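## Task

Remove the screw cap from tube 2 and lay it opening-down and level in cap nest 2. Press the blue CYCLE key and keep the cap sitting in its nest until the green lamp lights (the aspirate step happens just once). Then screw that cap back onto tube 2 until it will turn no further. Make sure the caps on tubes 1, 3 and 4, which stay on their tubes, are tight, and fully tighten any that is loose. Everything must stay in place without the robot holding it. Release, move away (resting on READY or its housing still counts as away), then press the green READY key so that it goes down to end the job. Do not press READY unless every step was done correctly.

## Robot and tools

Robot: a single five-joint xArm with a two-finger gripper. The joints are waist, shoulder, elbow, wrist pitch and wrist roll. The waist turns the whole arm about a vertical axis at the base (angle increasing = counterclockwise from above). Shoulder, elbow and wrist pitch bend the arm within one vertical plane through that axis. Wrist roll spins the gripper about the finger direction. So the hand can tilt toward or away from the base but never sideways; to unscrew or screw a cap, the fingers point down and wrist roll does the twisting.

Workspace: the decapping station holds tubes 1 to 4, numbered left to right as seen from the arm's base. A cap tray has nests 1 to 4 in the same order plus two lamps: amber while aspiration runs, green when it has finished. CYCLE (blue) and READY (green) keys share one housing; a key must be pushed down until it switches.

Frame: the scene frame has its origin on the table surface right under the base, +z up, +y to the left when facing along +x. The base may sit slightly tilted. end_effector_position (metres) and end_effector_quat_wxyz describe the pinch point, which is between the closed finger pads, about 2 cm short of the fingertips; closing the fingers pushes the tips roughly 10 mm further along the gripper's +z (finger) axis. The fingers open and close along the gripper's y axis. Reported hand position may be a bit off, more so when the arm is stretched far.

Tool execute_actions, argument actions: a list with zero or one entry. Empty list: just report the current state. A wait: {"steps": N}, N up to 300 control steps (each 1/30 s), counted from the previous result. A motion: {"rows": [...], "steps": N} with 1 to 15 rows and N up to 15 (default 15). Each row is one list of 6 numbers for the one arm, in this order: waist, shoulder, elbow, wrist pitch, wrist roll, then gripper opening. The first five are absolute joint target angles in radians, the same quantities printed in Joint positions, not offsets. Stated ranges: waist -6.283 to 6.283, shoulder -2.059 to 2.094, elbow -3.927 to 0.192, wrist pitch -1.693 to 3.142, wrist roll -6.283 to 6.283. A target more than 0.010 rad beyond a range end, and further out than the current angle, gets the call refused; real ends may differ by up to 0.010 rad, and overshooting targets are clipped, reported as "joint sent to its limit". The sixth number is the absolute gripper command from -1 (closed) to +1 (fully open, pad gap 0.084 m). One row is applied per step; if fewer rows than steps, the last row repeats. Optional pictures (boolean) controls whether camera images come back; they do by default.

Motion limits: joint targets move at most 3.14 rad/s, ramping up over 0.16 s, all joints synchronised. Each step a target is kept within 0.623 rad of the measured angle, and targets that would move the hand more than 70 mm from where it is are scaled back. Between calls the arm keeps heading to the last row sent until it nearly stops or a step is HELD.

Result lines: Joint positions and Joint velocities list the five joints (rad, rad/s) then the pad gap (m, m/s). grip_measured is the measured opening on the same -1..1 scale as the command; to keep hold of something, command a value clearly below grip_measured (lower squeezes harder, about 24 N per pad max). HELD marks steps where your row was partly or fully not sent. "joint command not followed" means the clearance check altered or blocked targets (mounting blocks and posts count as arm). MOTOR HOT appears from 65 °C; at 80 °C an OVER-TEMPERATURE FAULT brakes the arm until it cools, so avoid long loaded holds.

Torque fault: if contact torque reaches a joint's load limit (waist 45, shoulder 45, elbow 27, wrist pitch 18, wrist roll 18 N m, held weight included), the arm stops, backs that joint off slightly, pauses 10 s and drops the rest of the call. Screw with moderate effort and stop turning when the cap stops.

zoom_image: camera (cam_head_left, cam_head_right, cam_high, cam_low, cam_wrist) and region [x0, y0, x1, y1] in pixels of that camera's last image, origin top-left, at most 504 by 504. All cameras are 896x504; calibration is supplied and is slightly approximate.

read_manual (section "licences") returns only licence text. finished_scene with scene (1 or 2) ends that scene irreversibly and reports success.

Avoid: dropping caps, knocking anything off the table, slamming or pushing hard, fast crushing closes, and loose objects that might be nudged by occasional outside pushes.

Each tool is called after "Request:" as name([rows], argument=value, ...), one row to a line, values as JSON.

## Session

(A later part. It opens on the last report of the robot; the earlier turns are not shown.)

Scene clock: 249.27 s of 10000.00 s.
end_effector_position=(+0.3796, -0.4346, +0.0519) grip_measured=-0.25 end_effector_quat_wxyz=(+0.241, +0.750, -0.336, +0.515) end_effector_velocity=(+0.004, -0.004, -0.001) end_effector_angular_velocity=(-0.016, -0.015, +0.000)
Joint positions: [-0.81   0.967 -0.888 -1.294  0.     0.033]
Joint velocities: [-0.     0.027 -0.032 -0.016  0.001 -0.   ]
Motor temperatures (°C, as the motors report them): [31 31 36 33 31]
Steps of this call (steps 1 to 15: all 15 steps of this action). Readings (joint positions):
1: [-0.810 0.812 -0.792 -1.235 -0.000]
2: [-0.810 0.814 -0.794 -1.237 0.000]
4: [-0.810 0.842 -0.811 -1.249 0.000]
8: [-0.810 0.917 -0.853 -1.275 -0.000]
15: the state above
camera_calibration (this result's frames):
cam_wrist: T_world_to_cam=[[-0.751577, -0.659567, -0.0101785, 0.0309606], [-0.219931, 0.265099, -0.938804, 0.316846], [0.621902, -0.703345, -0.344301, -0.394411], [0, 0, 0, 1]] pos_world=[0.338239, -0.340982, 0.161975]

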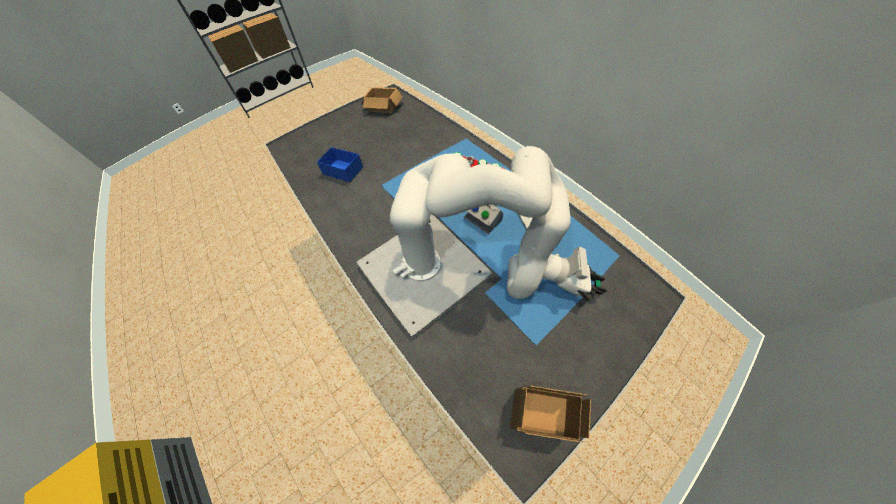

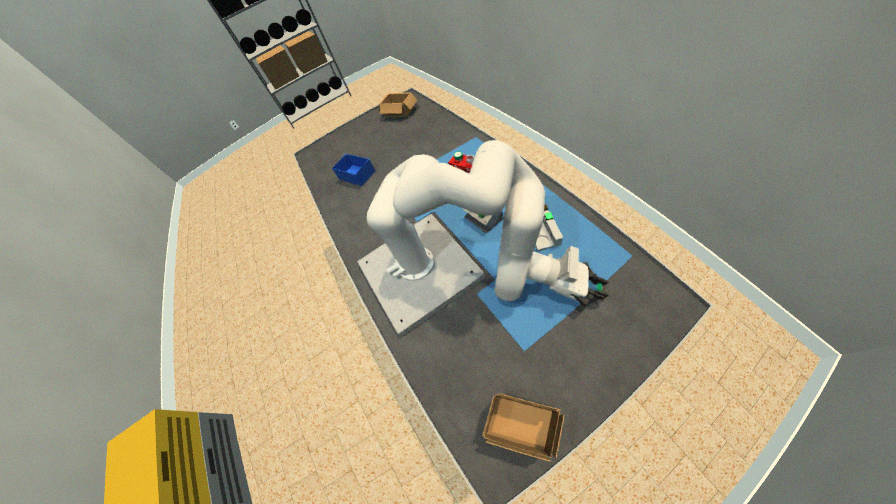

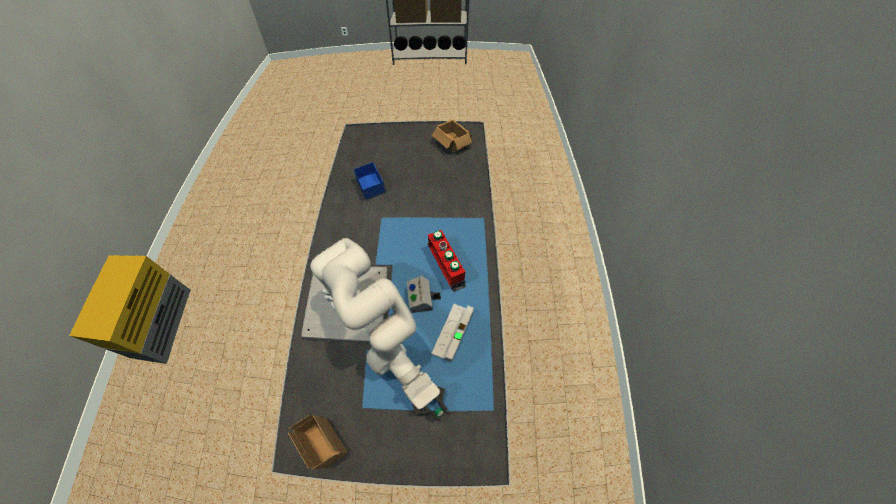

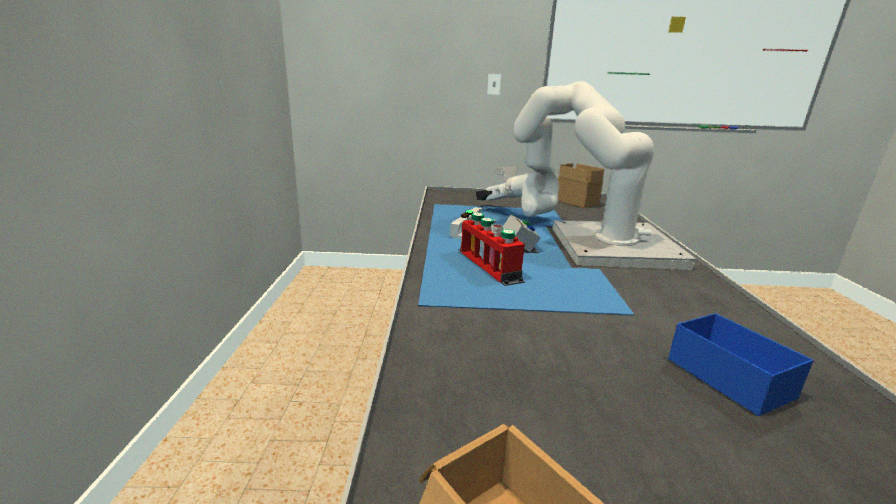

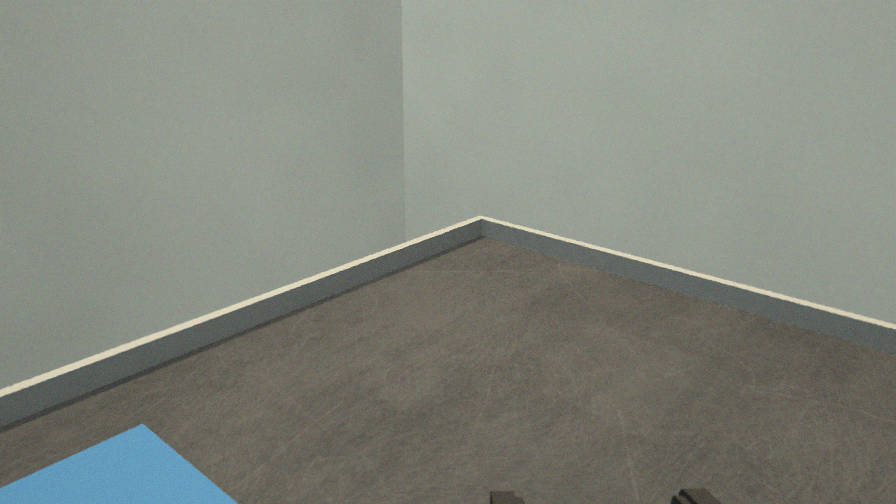

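Request:
execute_actions([
  {"rows":[[-0.81,1.0,-0.91,-1.305,0,-0.6],[-0.81,1.0,-0.91,-1.305,0,-0.6],[-0.81,1.0,-0.91,-1.305,0,-0.6],[-0.81,1.0,-0.91,-1.305,0,-0.6],[-0.81,1.02,-0.922,-1.313,0,-0.6],[-0.81,1.02,-0.922,-1.313,0,-0.6],[-0.81,1.02,-0.922,-1.313,0,-0.6],[-0.81,1.038,-0.932,-1.32,0,-0.6]],"steps":15},
], pictures=false)

Request:
execute_actions([
  {"rows":[[-0.81,1.038,-0.932,-1.32,0,-0.4],[-0.81,1.038,-0.932,-1.32,0,-0.3],[-0.81,1.038,-0.932,-1.32,0,-0.25],[-0.81,1.038,-0.932,-1.32,0,-0.22],[-0.81,1.038,-0.932,-1.32,0,-0.19],[-0.81,1.038,-0.932,-1.32,0,-0.16],[-0.81,1.038,-0.932,-1.32,0,-0.1],[-0.81,1.038,-0.932,-1.32,0,0],[-0.81,1.038,-0.932,-1.32,0,0.2],[-0.81,1.038,-0.932,-1.32,0,0.4]],"steps":15},
])

Request:
zoom_image(camera="cam_head_right", region=[540,240,660,330])

Scene clock: 260.30 s of 10000.00 s.
end_effector_position=(+0.3782, -0.4334, +0.0318) grip_measured=-0.25 end_effector_quat_wxyz=(+0.241, +0.751, -0.337, +0.515) end_effector_velocity=(+0.002, -0.001, -0.004) end_effector_angular_velocity=(-0.009, -0.009, +0.002)
Joint positions: [-0.81   1.035 -0.93  -1.319 -0.     0.033]
Joint velocities: [ 0.002  0.028 -0.024 -0.016  0.001  0.   ]
Motor temperatures (°C, as the motors report them): [31 31 35 33 31]
Steps of this call (steps 1 to 15: the robot went on to your last target; steps 16 to 316: nothing new was sent; steps 317 to 331: all 15 steps of this action). Readings (joint positions):
317: [-0.810 0.970 -0.890 -1.295 -0.000]
318: [-0.810 0.972 -0.892 -1.296 0.000]
320: [-0.810 0.983 -0.900 -1.300 0.000]
324: [-0.810 1.006 -0.913 -1.308 -0.000]
331: the state above

Scene clock: 260.80 s of 10000.00 s.
end_effector_position=(+0.3782, -0.4335, +0.0313) grip_measured=+0.38 end_effector_quat_wxyz=(+0.241, +0.751, -0.336, +0.515) end_effector_velocity=(+0.000, +0.000, -0.000) end_effector_angular_velocity=(+0.001, +0.000, +0.000)
Joint positions: [-0.81   1.038 -0.932 -1.32   0.     0.06 ]
Joint velocities: [ 0.   -0.    0.    0.    0.    0.01]
Motor temperatures (°C, as the motors report them): [31 31 35 33 31]
Steps of this call (steps 1 to 15: all 15 steps of this action). Readings (joint positions):
1: [-0.810 1.036 -0.931 -1.319 -0.000]
2: [-0.810 1.037 -0.931 -1.319 0.000]
4: [-0.810 1.037 -0.932 -1.320 0.000]
8: [-0.810 1.038 -0.932 -1.320 0.000]
15: the state above
camera_calibration (this result's frames):
cam_wrist: T_world_to_cam=[[-0.75159, -0.659552, -0.0101803, 0.0304536], [-0.22039, 0.265632, -0.938546, 0.297324], [0.621724, -0.703158, -0.345005, -0.399625], [0, 0, 0, 1]] pos_world=[0.336872, -0.339892, 0.141489]

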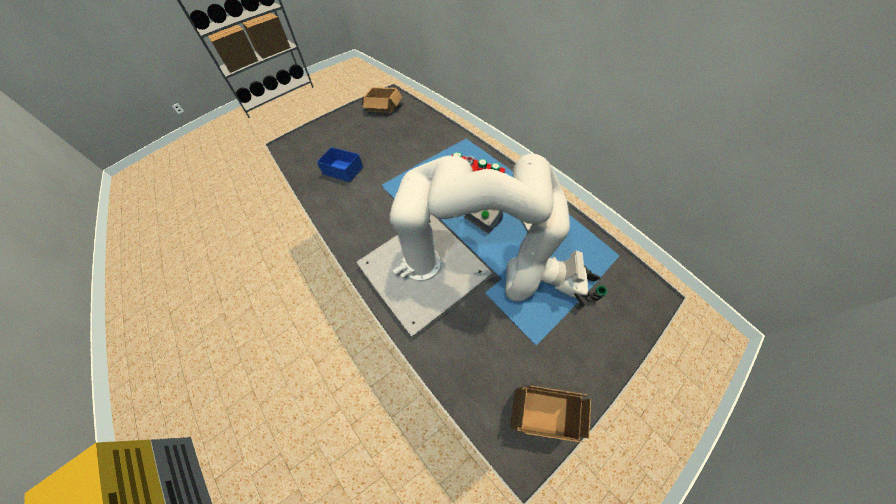

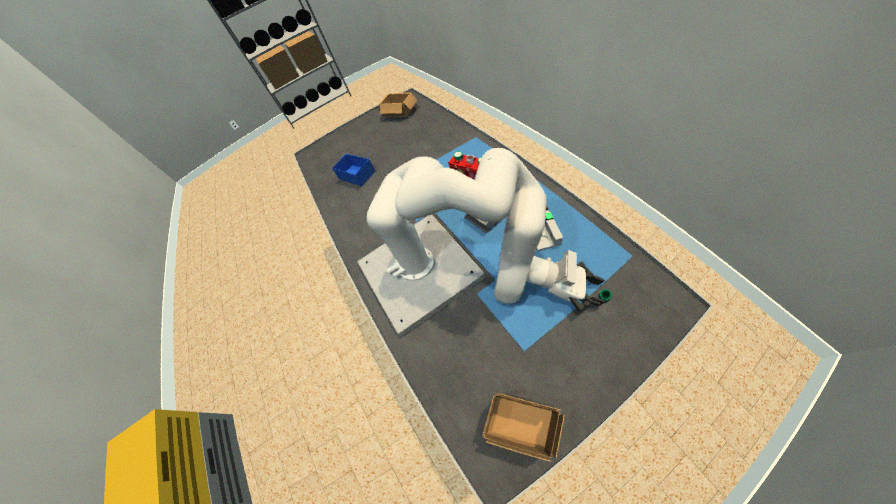

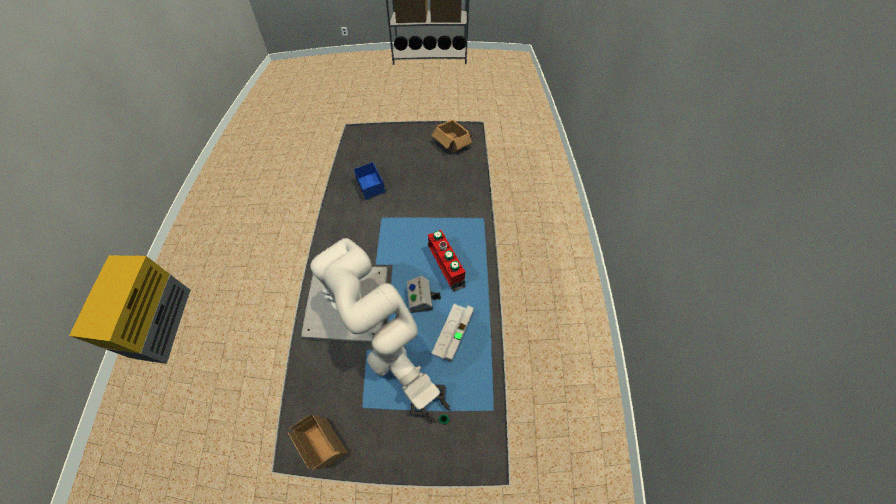

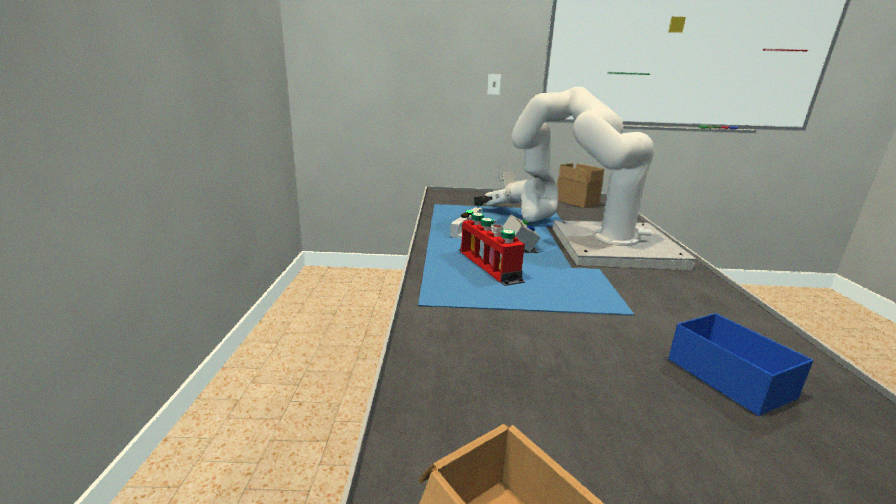

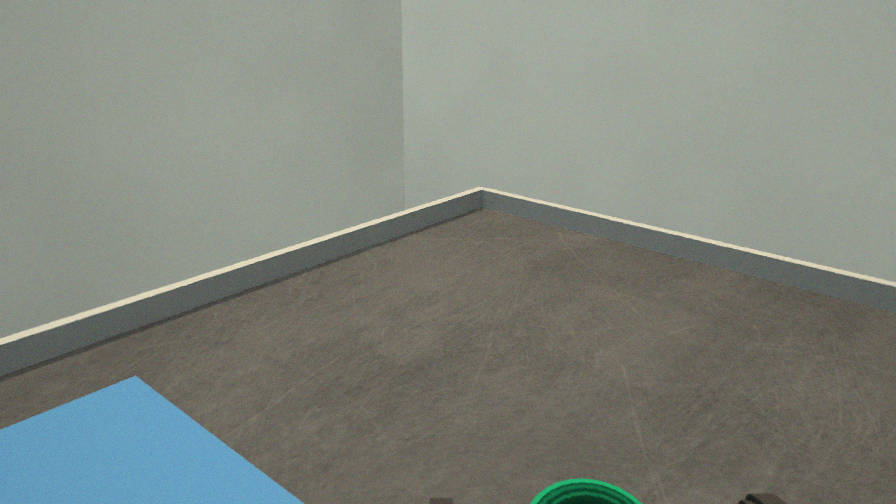

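Region (540, 240, 660, 330) of cam_head_right's 896x504 image, scaled by 4.200, with more detail than that image has; it fills the top 378 rows of this view, and the rest is white.

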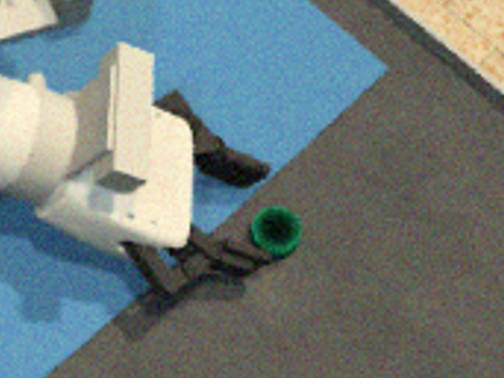

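Request:
execute_actions([
  {"rows":[[-0.81,0.9,-0.9,-1.25,0,0.4],[-0.81,0.75,-0.9,-1.0,0,0.4],[-0.815,0.6,-1.1,-0.3,0,0.4],[-0.826,0.55,-1.4,0.5,0,0.4]],"steps":15},
], pictures=false)

Request:
execute_actions([
  {"rows":[[-0.826,0.55,-1.45,0.85,0,0.4]],"steps":15},
], pictures=false)

Request:
execute_actions([
  {"rows":[[-0.826,0.631,-1.509,0.863,0,0.4]],"steps":15},
])

Scene clock: 291.97 s of 10000.00 s.
end_effector_position=(+0.4422, -0.5099, +0.1451) grip_measured=+0.39 end_effector_quat_wxyz=(+0.253, +0.732, -0.330, +0.539) end_effector_velocity=(+0.139, -0.174, +0.272) end_effector_angular_velocity=(-0.023, -0.022, -0.019)
Joint positions: [-0.816  0.819 -1.093 -1.005  0.     0.061]
Joint velocities: [-0.019 -0.439 -0.499  0.907  0.001  0.   ]
Motor temperatures (°C, as the motors report them): [31 31 34 33 31]
Steps of this call (steps 1 to 15: the robot went on to your last target; steps 16 to 920: nothing new was sent; steps 921 to 935: all 15 steps of this action). Readings (joint positions):
921: [-0.810 1.038 -0.932 -1.320 0.000]
922: [-0.810 1.036 -0.931 -1.318 -0.000]
924: [-0.810 1.002 -0.922 -1.290 -0.000]
928: [-0.812 0.920 -0.977 -1.186 0.000]
935: the state above

Scene clock: 292.47 s of 10000.00 s.
end_effector_position=(+0.4921, -0.5755, +0.2516) grip_measured=+0.39 end_effector_quat_wxyz=(+0.208, +0.798, -0.366, +0.432) end_effector_velocity=(-0.029, +0.015, -0.053) end_effector_angular_velocity=(+1.271, +1.079, -0.040)
Joint positions: [-0.824  0.59  -1.395 -0.199  0.     0.061]
Joint velocities: [-0.015 -0.41  -0.54   2.618 -0.001 -0.   ]
Motor temperatures (°C, as the motors report them): [31 31 34 33 31]
Steps of this call (steps 1 to 15: all 15 steps of this action). Readings (joint positions):
1: [-0.816 0.804 -1.110 -0.974 0.000]
2: [-0.817 0.790 -1.127 -0.941 0.000]
4: [-0.818 0.762 -1.164 -0.874 0.000]
8: [-0.820 0.705 -1.241 -0.710 0.000]
15: the state above

Scene clock: 292.97 s of 10000.00 s.
end_effector_position=(+0.4144, -0.4887, +0.1035) grip_measured=+0.39 end_effector_quat_wxyz=(+0.043, +0.904, -0.419, +0.075) end_effector_velocity=(-0.211, +0.245, -0.192) end_effector_angular_velocity=(+1.123, +0.949, -0.023)
Joint positions: [-0.826  0.622 -1.495  0.697 -0.     0.061]
Joint velocities: [-0.     0.1   -0.109  1.479 -0.    -0.   ]
Motor temperatures (°C, as the motors report them): [31 31 34 33 31]
Steps of this call (steps 1 to 15: all 15 steps of this action). Readings (joint positions):
1: [-0.825 0.578 -1.411 -0.112 0.000]
2: [-0.825 0.570 -1.424 -0.026 0.000]
4: [-0.826 0.571 -1.444 0.115 0.000]
8: [-0.826 0.601 -1.463 0.325 -0.000]
15: the state above
camera_calibration (this result's frames):
cam_wrist: T_world_to_cam=[[-0.77686, -0.629674, 0.0000024556, 0.0459624], [-0.619341, 0.764111, -0.180419, 0.718173], [0.113603, -0.140161, -0.98359, 0.115728], [0, 0, 0, 1]] pos_world=[0.467353, -0.503602, 0.2434]

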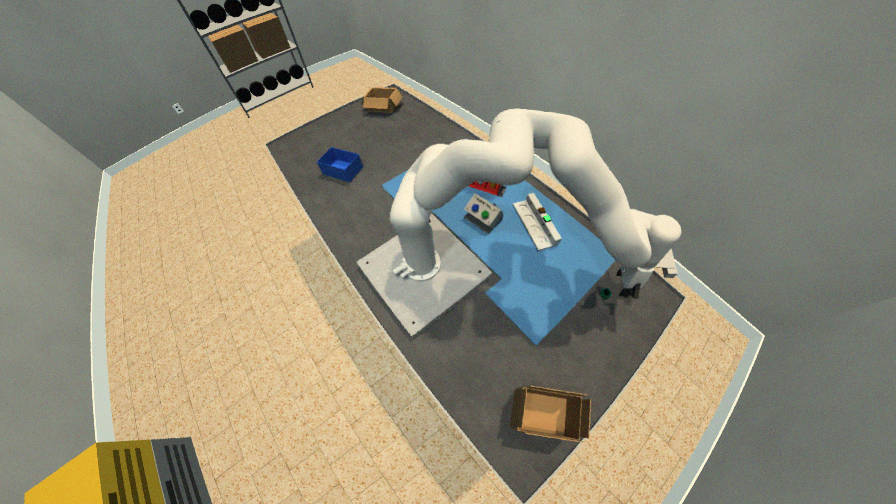

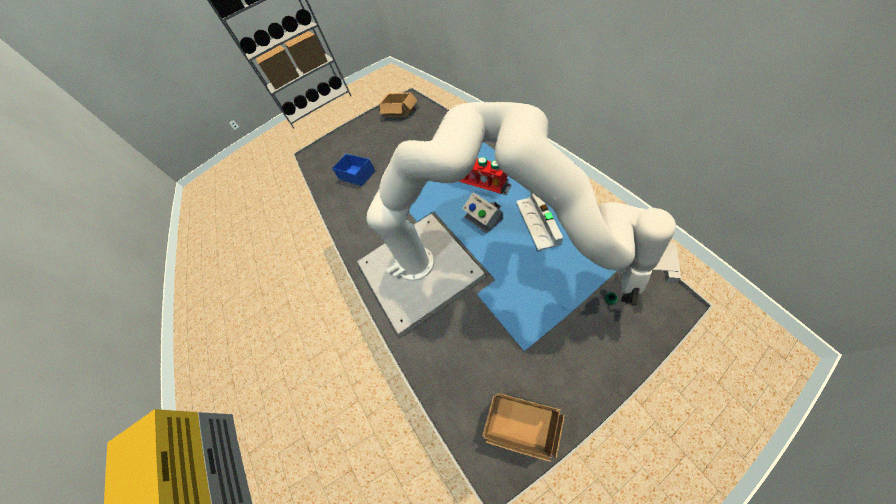

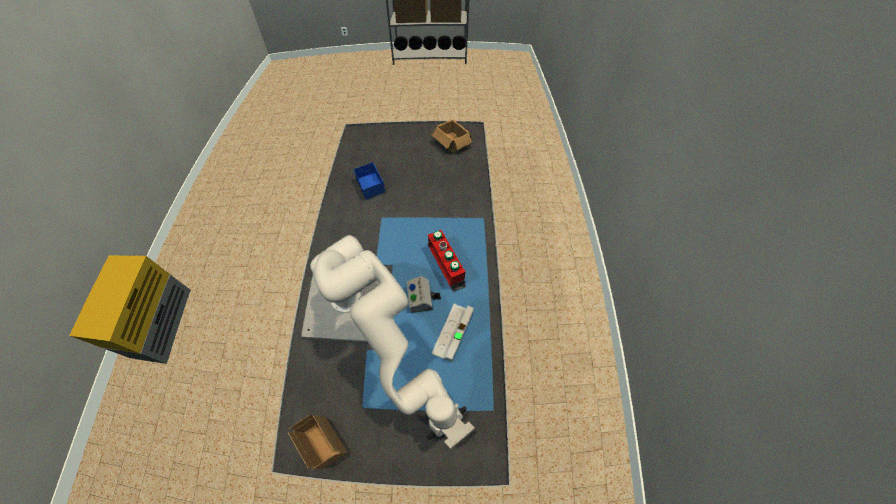

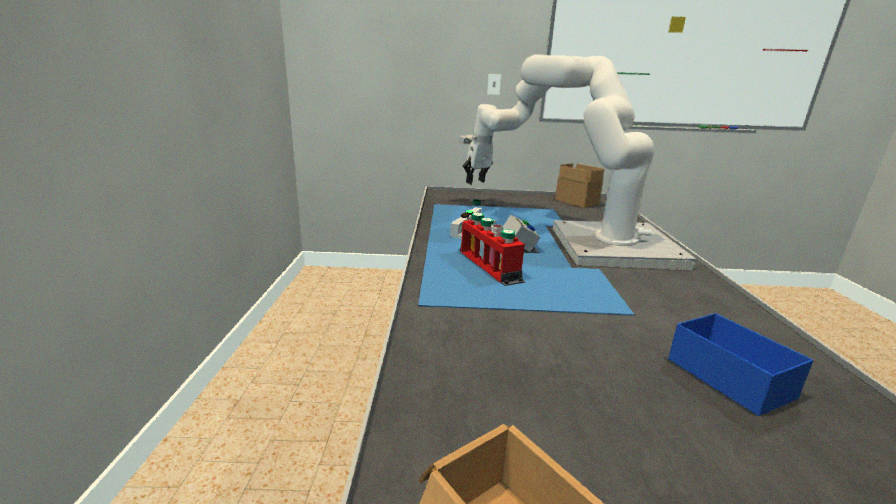

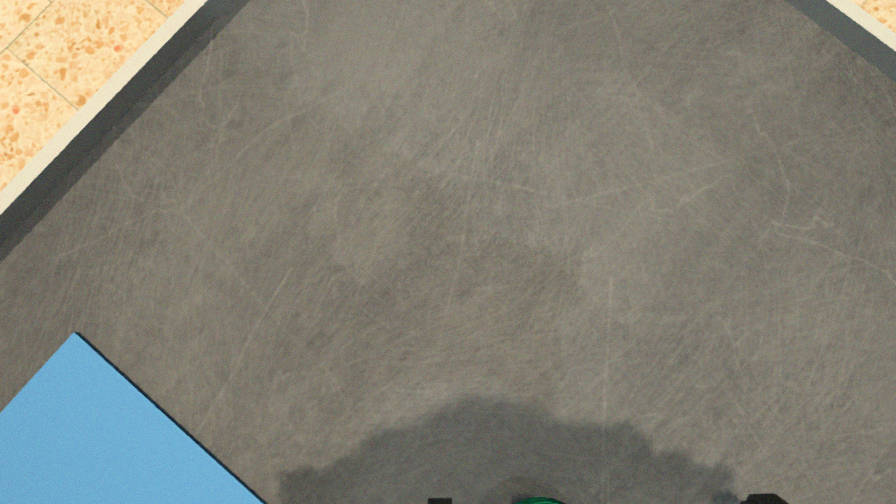

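Request:
execute_actions([
  {"rows":[[-0.826,0.631,-1.509,0.863,0,0.4]],"steps":10},
])

Scene clock: 295.60 s of 10000.00 s.
end_effector_position=(+0.3905, -0.4609, +0.0870) grip_measured=+0.39 end_effector_quat_wxyz=(+0.009, +0.907, -0.421, +0.002) end_effector_velocity=(-0.000, -0.001, +0.000) end_effector_angular_velocity=(-0.000, -0.000, -0.003)
Joint positions: [-0.826  0.631 -1.509  0.863  0.     0.061]
Joint velocities: [-0.001 -0.    -0.     0.     0.001  0.   ]
Motor temperatures (°C, as the motors report them): [31 31 35 33 31]
Steps of this call (steps 1 to 30: the robot went on to your last target; steps 31 to 69: nothing new was sent; steps 70 to 79: all 10 steps of this action). Readings (joint positions):
70: [-0.826 0.631 -1.509 0.863 0.000]
71: [-0.826 0.631 -1.509 0.863 -0.000]
73: [-0.826 0.631 -1.509 0.863 0.000]
77: [-0.826 0.631 -1.509 0.863 -0.000]
79: the state above
camera_calibration (this result's frames):
cam_wrist: T_world_to_cam=[[-0.778319, -0.627859, 0.00349823, 0.0459822], [-0.627793, 0.778126, -0.0199207, 0.674924], [0.00978531, -0.0177008, -0.999795, 0.204508], [0, 0, 0, 1]] pos_world=[0.4575, -0.492685, 0.21775]

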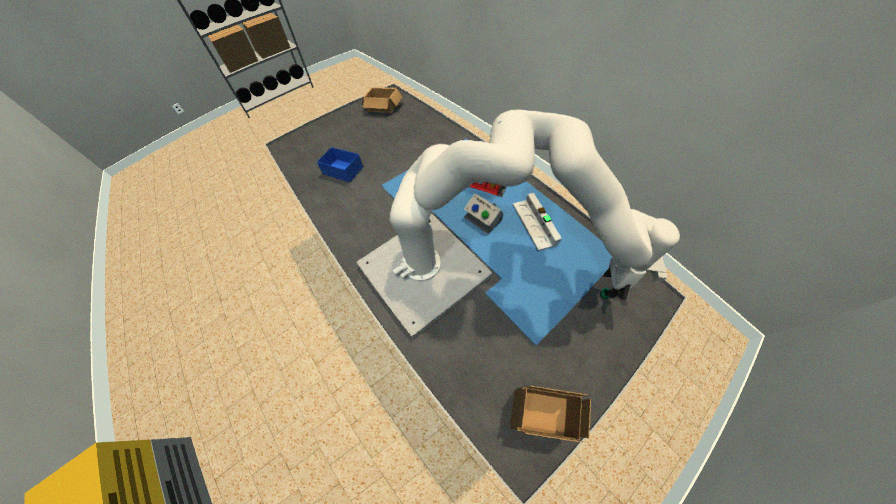

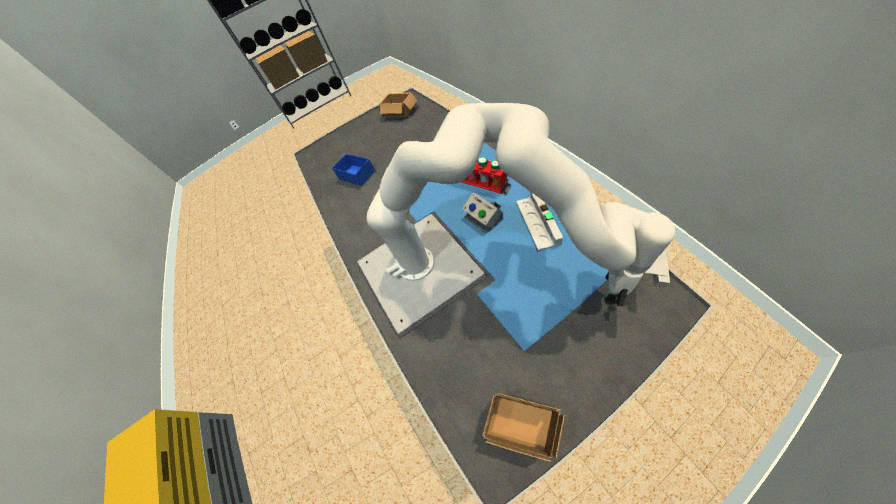

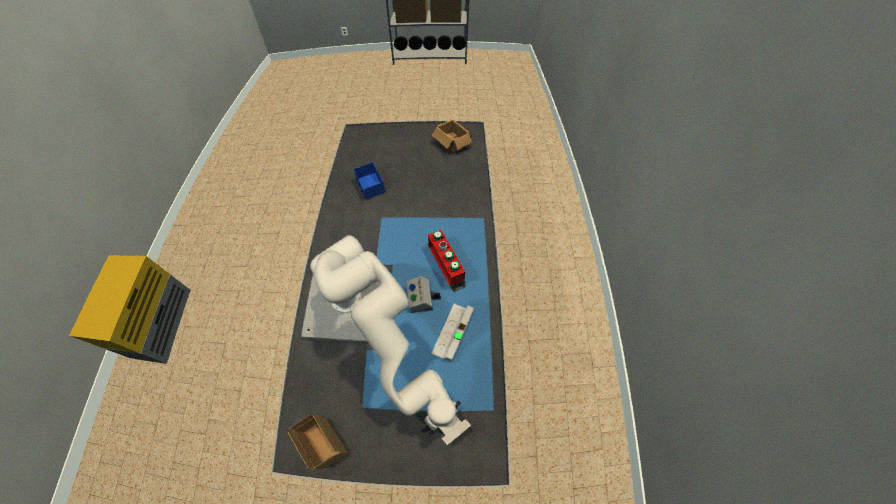

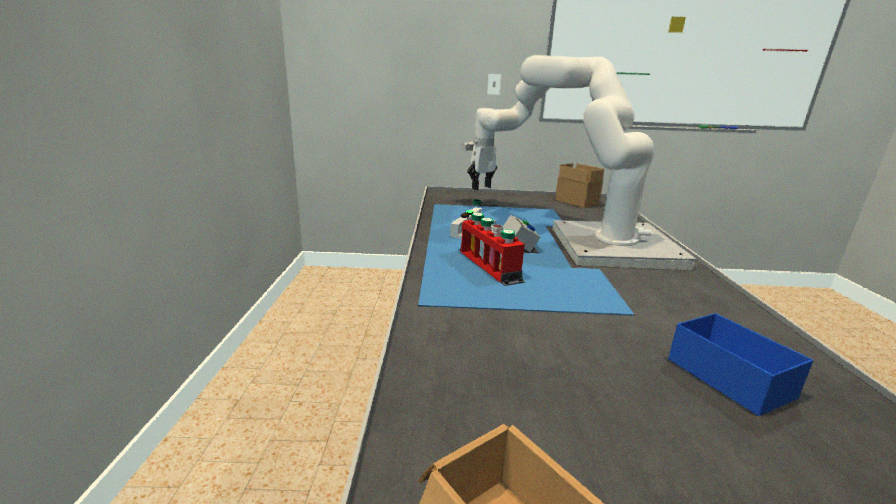

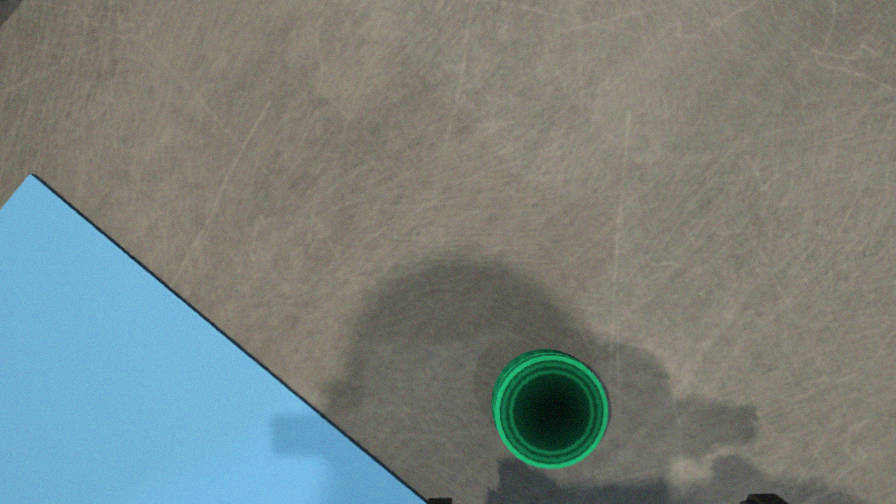

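Request:
execute_actions([
  {"rows":[[-0.82,0.717,-1.653,0.921,0,0.4],[-0.82,0.717,-1.653,0.921,0,0.4],[-0.82,0.717,-1.653,0.921,0,0.4],[-0.82,0.717,-1.653,0.921,0,0.4],[-0.82,0.717,-1.653,0.921,0,0.4],[-0.82,0.717,-1.653,0.921,0,0.4],[-0.82,0.78,-1.65,0.855,0,0.4]],"steps":15},
])

Scene clock: 301.30 s of 10000.00 s.
end_effector_position=(+0.4076, -0.4763, +0.0501) grip_measured=+0.39 end_effector_quat_wxyz=(+0.008, +0.908, -0.418, -0.002) end_effector_velocity=(+0.016, -0.019, -0.005) end_effector_angular_velocity=(-0.054, -0.046, +0.002)
Joint positions: [-0.82   0.777 -1.645  0.861 -0.     0.061]
Joint velocities: [ 0.     0.043 -0.044 -0.071 -0.     0.   ]
Motor temperatures (°C, as the motors report them): [31 31 35 33 31]
Steps of this call (steps 1 to 15: the robot went on to your last target; steps 16 to 156: nothing new was sent; steps 157 to 171: all 15 steps of this action). Readings (joint positions):
157: [-0.826 0.631 -1.509 0.863 -0.000]
158: [-0.826 0.633 -1.512 0.865 -0.000]
160: [-0.825 0.654 -1.549 0.880 -0.000]
164: [-0.821 0.706 -1.631 0.908 -0.000]
171: the state above
camera_calibration (this result's frames):
cam_wrist: T_world_to_cam=[[-0.774685, -0.632337, 0.00366366, 0.0461154], [-0.632331, 0.774611, -0.0116231, 0.696676], [0.00451178, -0.0113209, -0.999926, 0.17241], [0, 0, 0, 1]] pos_world=[0.475477, -0.508541, 0.180326]

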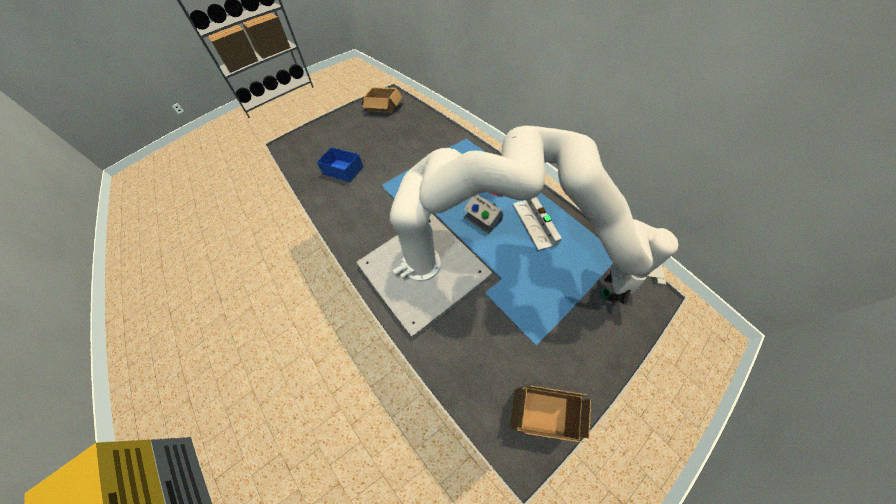

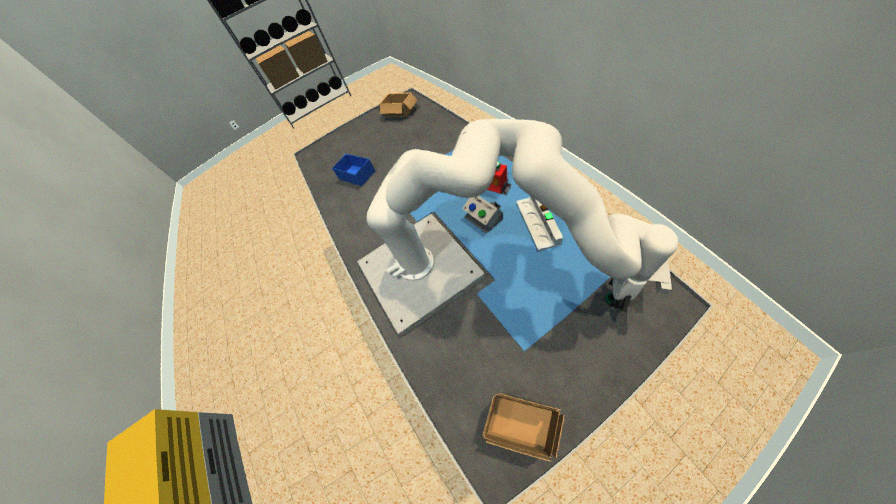

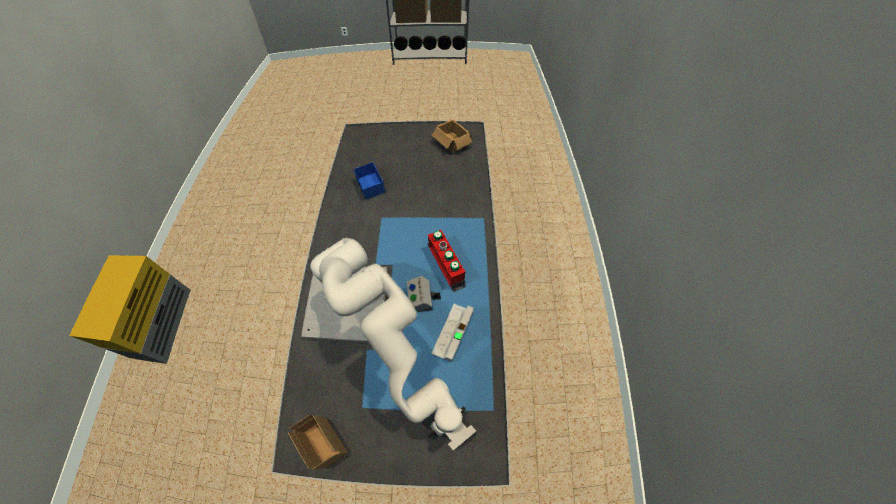

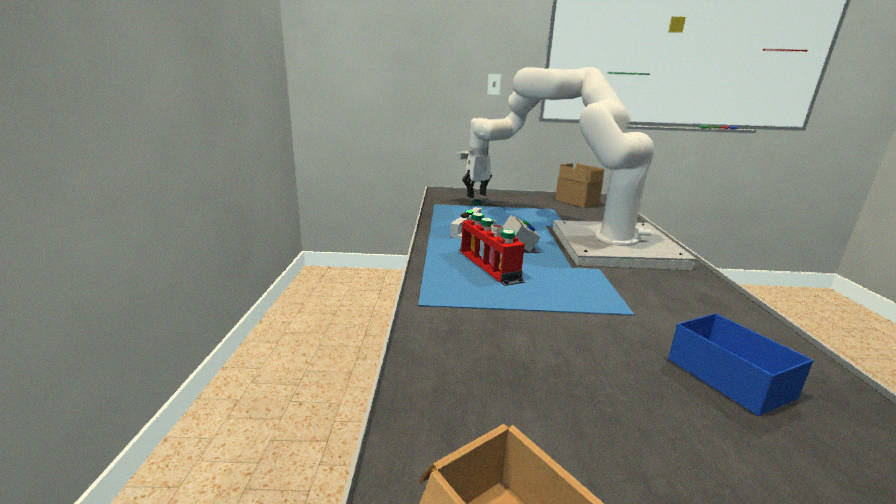

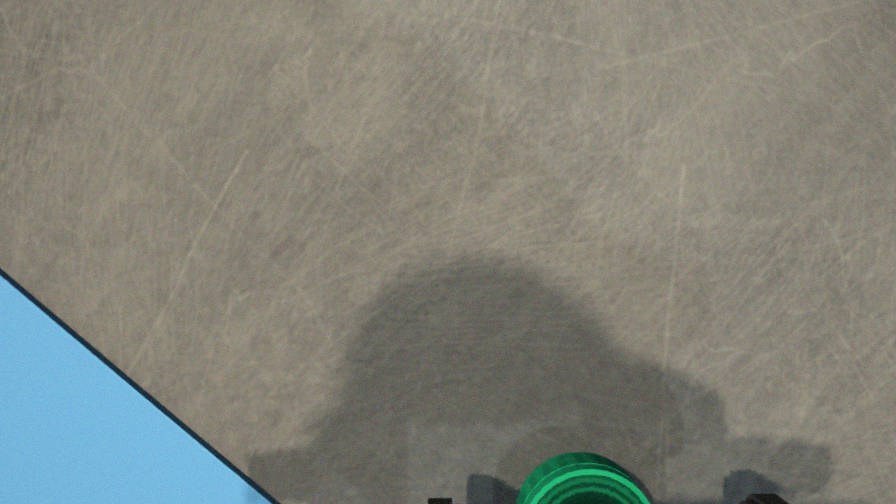

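Request:
execute_actions([
  {"rows":[[-0.82,0.8,-1.648,0.835,0,0.4],[-0.82,0.8,-1.648,0.835,0,0.4],[-0.82,0.8,-1.648,0.835,0,0.4],[-0.82,0.8,-1.648,0.835,0,0.4],[-0.82,0.823,-1.648,0.81,0,0.4]],"steps":15},
], pictures=false)

Scene clock: 305.10 s of 10000.00 s.
end_effector_position=(+0.4087, -0.4781, +0.0272) grip_measured=+0.39 end_effector_quat_wxyz=(+0.009, +0.908, -0.418, +0.002) end_effector_velocity=(+0.005, -0.006, +0.005) end_effector_angular_velocity=(-0.018, -0.015, -0.000)
Joint positions: [-0.82   0.822 -1.648  0.811  0.     0.061]
Joint velocities: [-0.    -0.    -0.009 -0.014  0.     0.   ]
Motor temperatures (°C, as the motors report them): [31 31 36 33 31]
Steps of this call (steps 1 to 15: the robot went on to your last target; steps 16 to 99: nothing new was sent; steps 100 to 114: all 15 steps of this action). Readings (joint positions):
100: [-0.820 0.780 -1.650 0.855 -0.000]
101: [-0.820 0.781 -1.650 0.853 -0.000]
103: [-0.820 0.788 -1.650 0.845 0.000]
107: [-0.820 0.809 -1.648 0.826 0.000]
114: the state above


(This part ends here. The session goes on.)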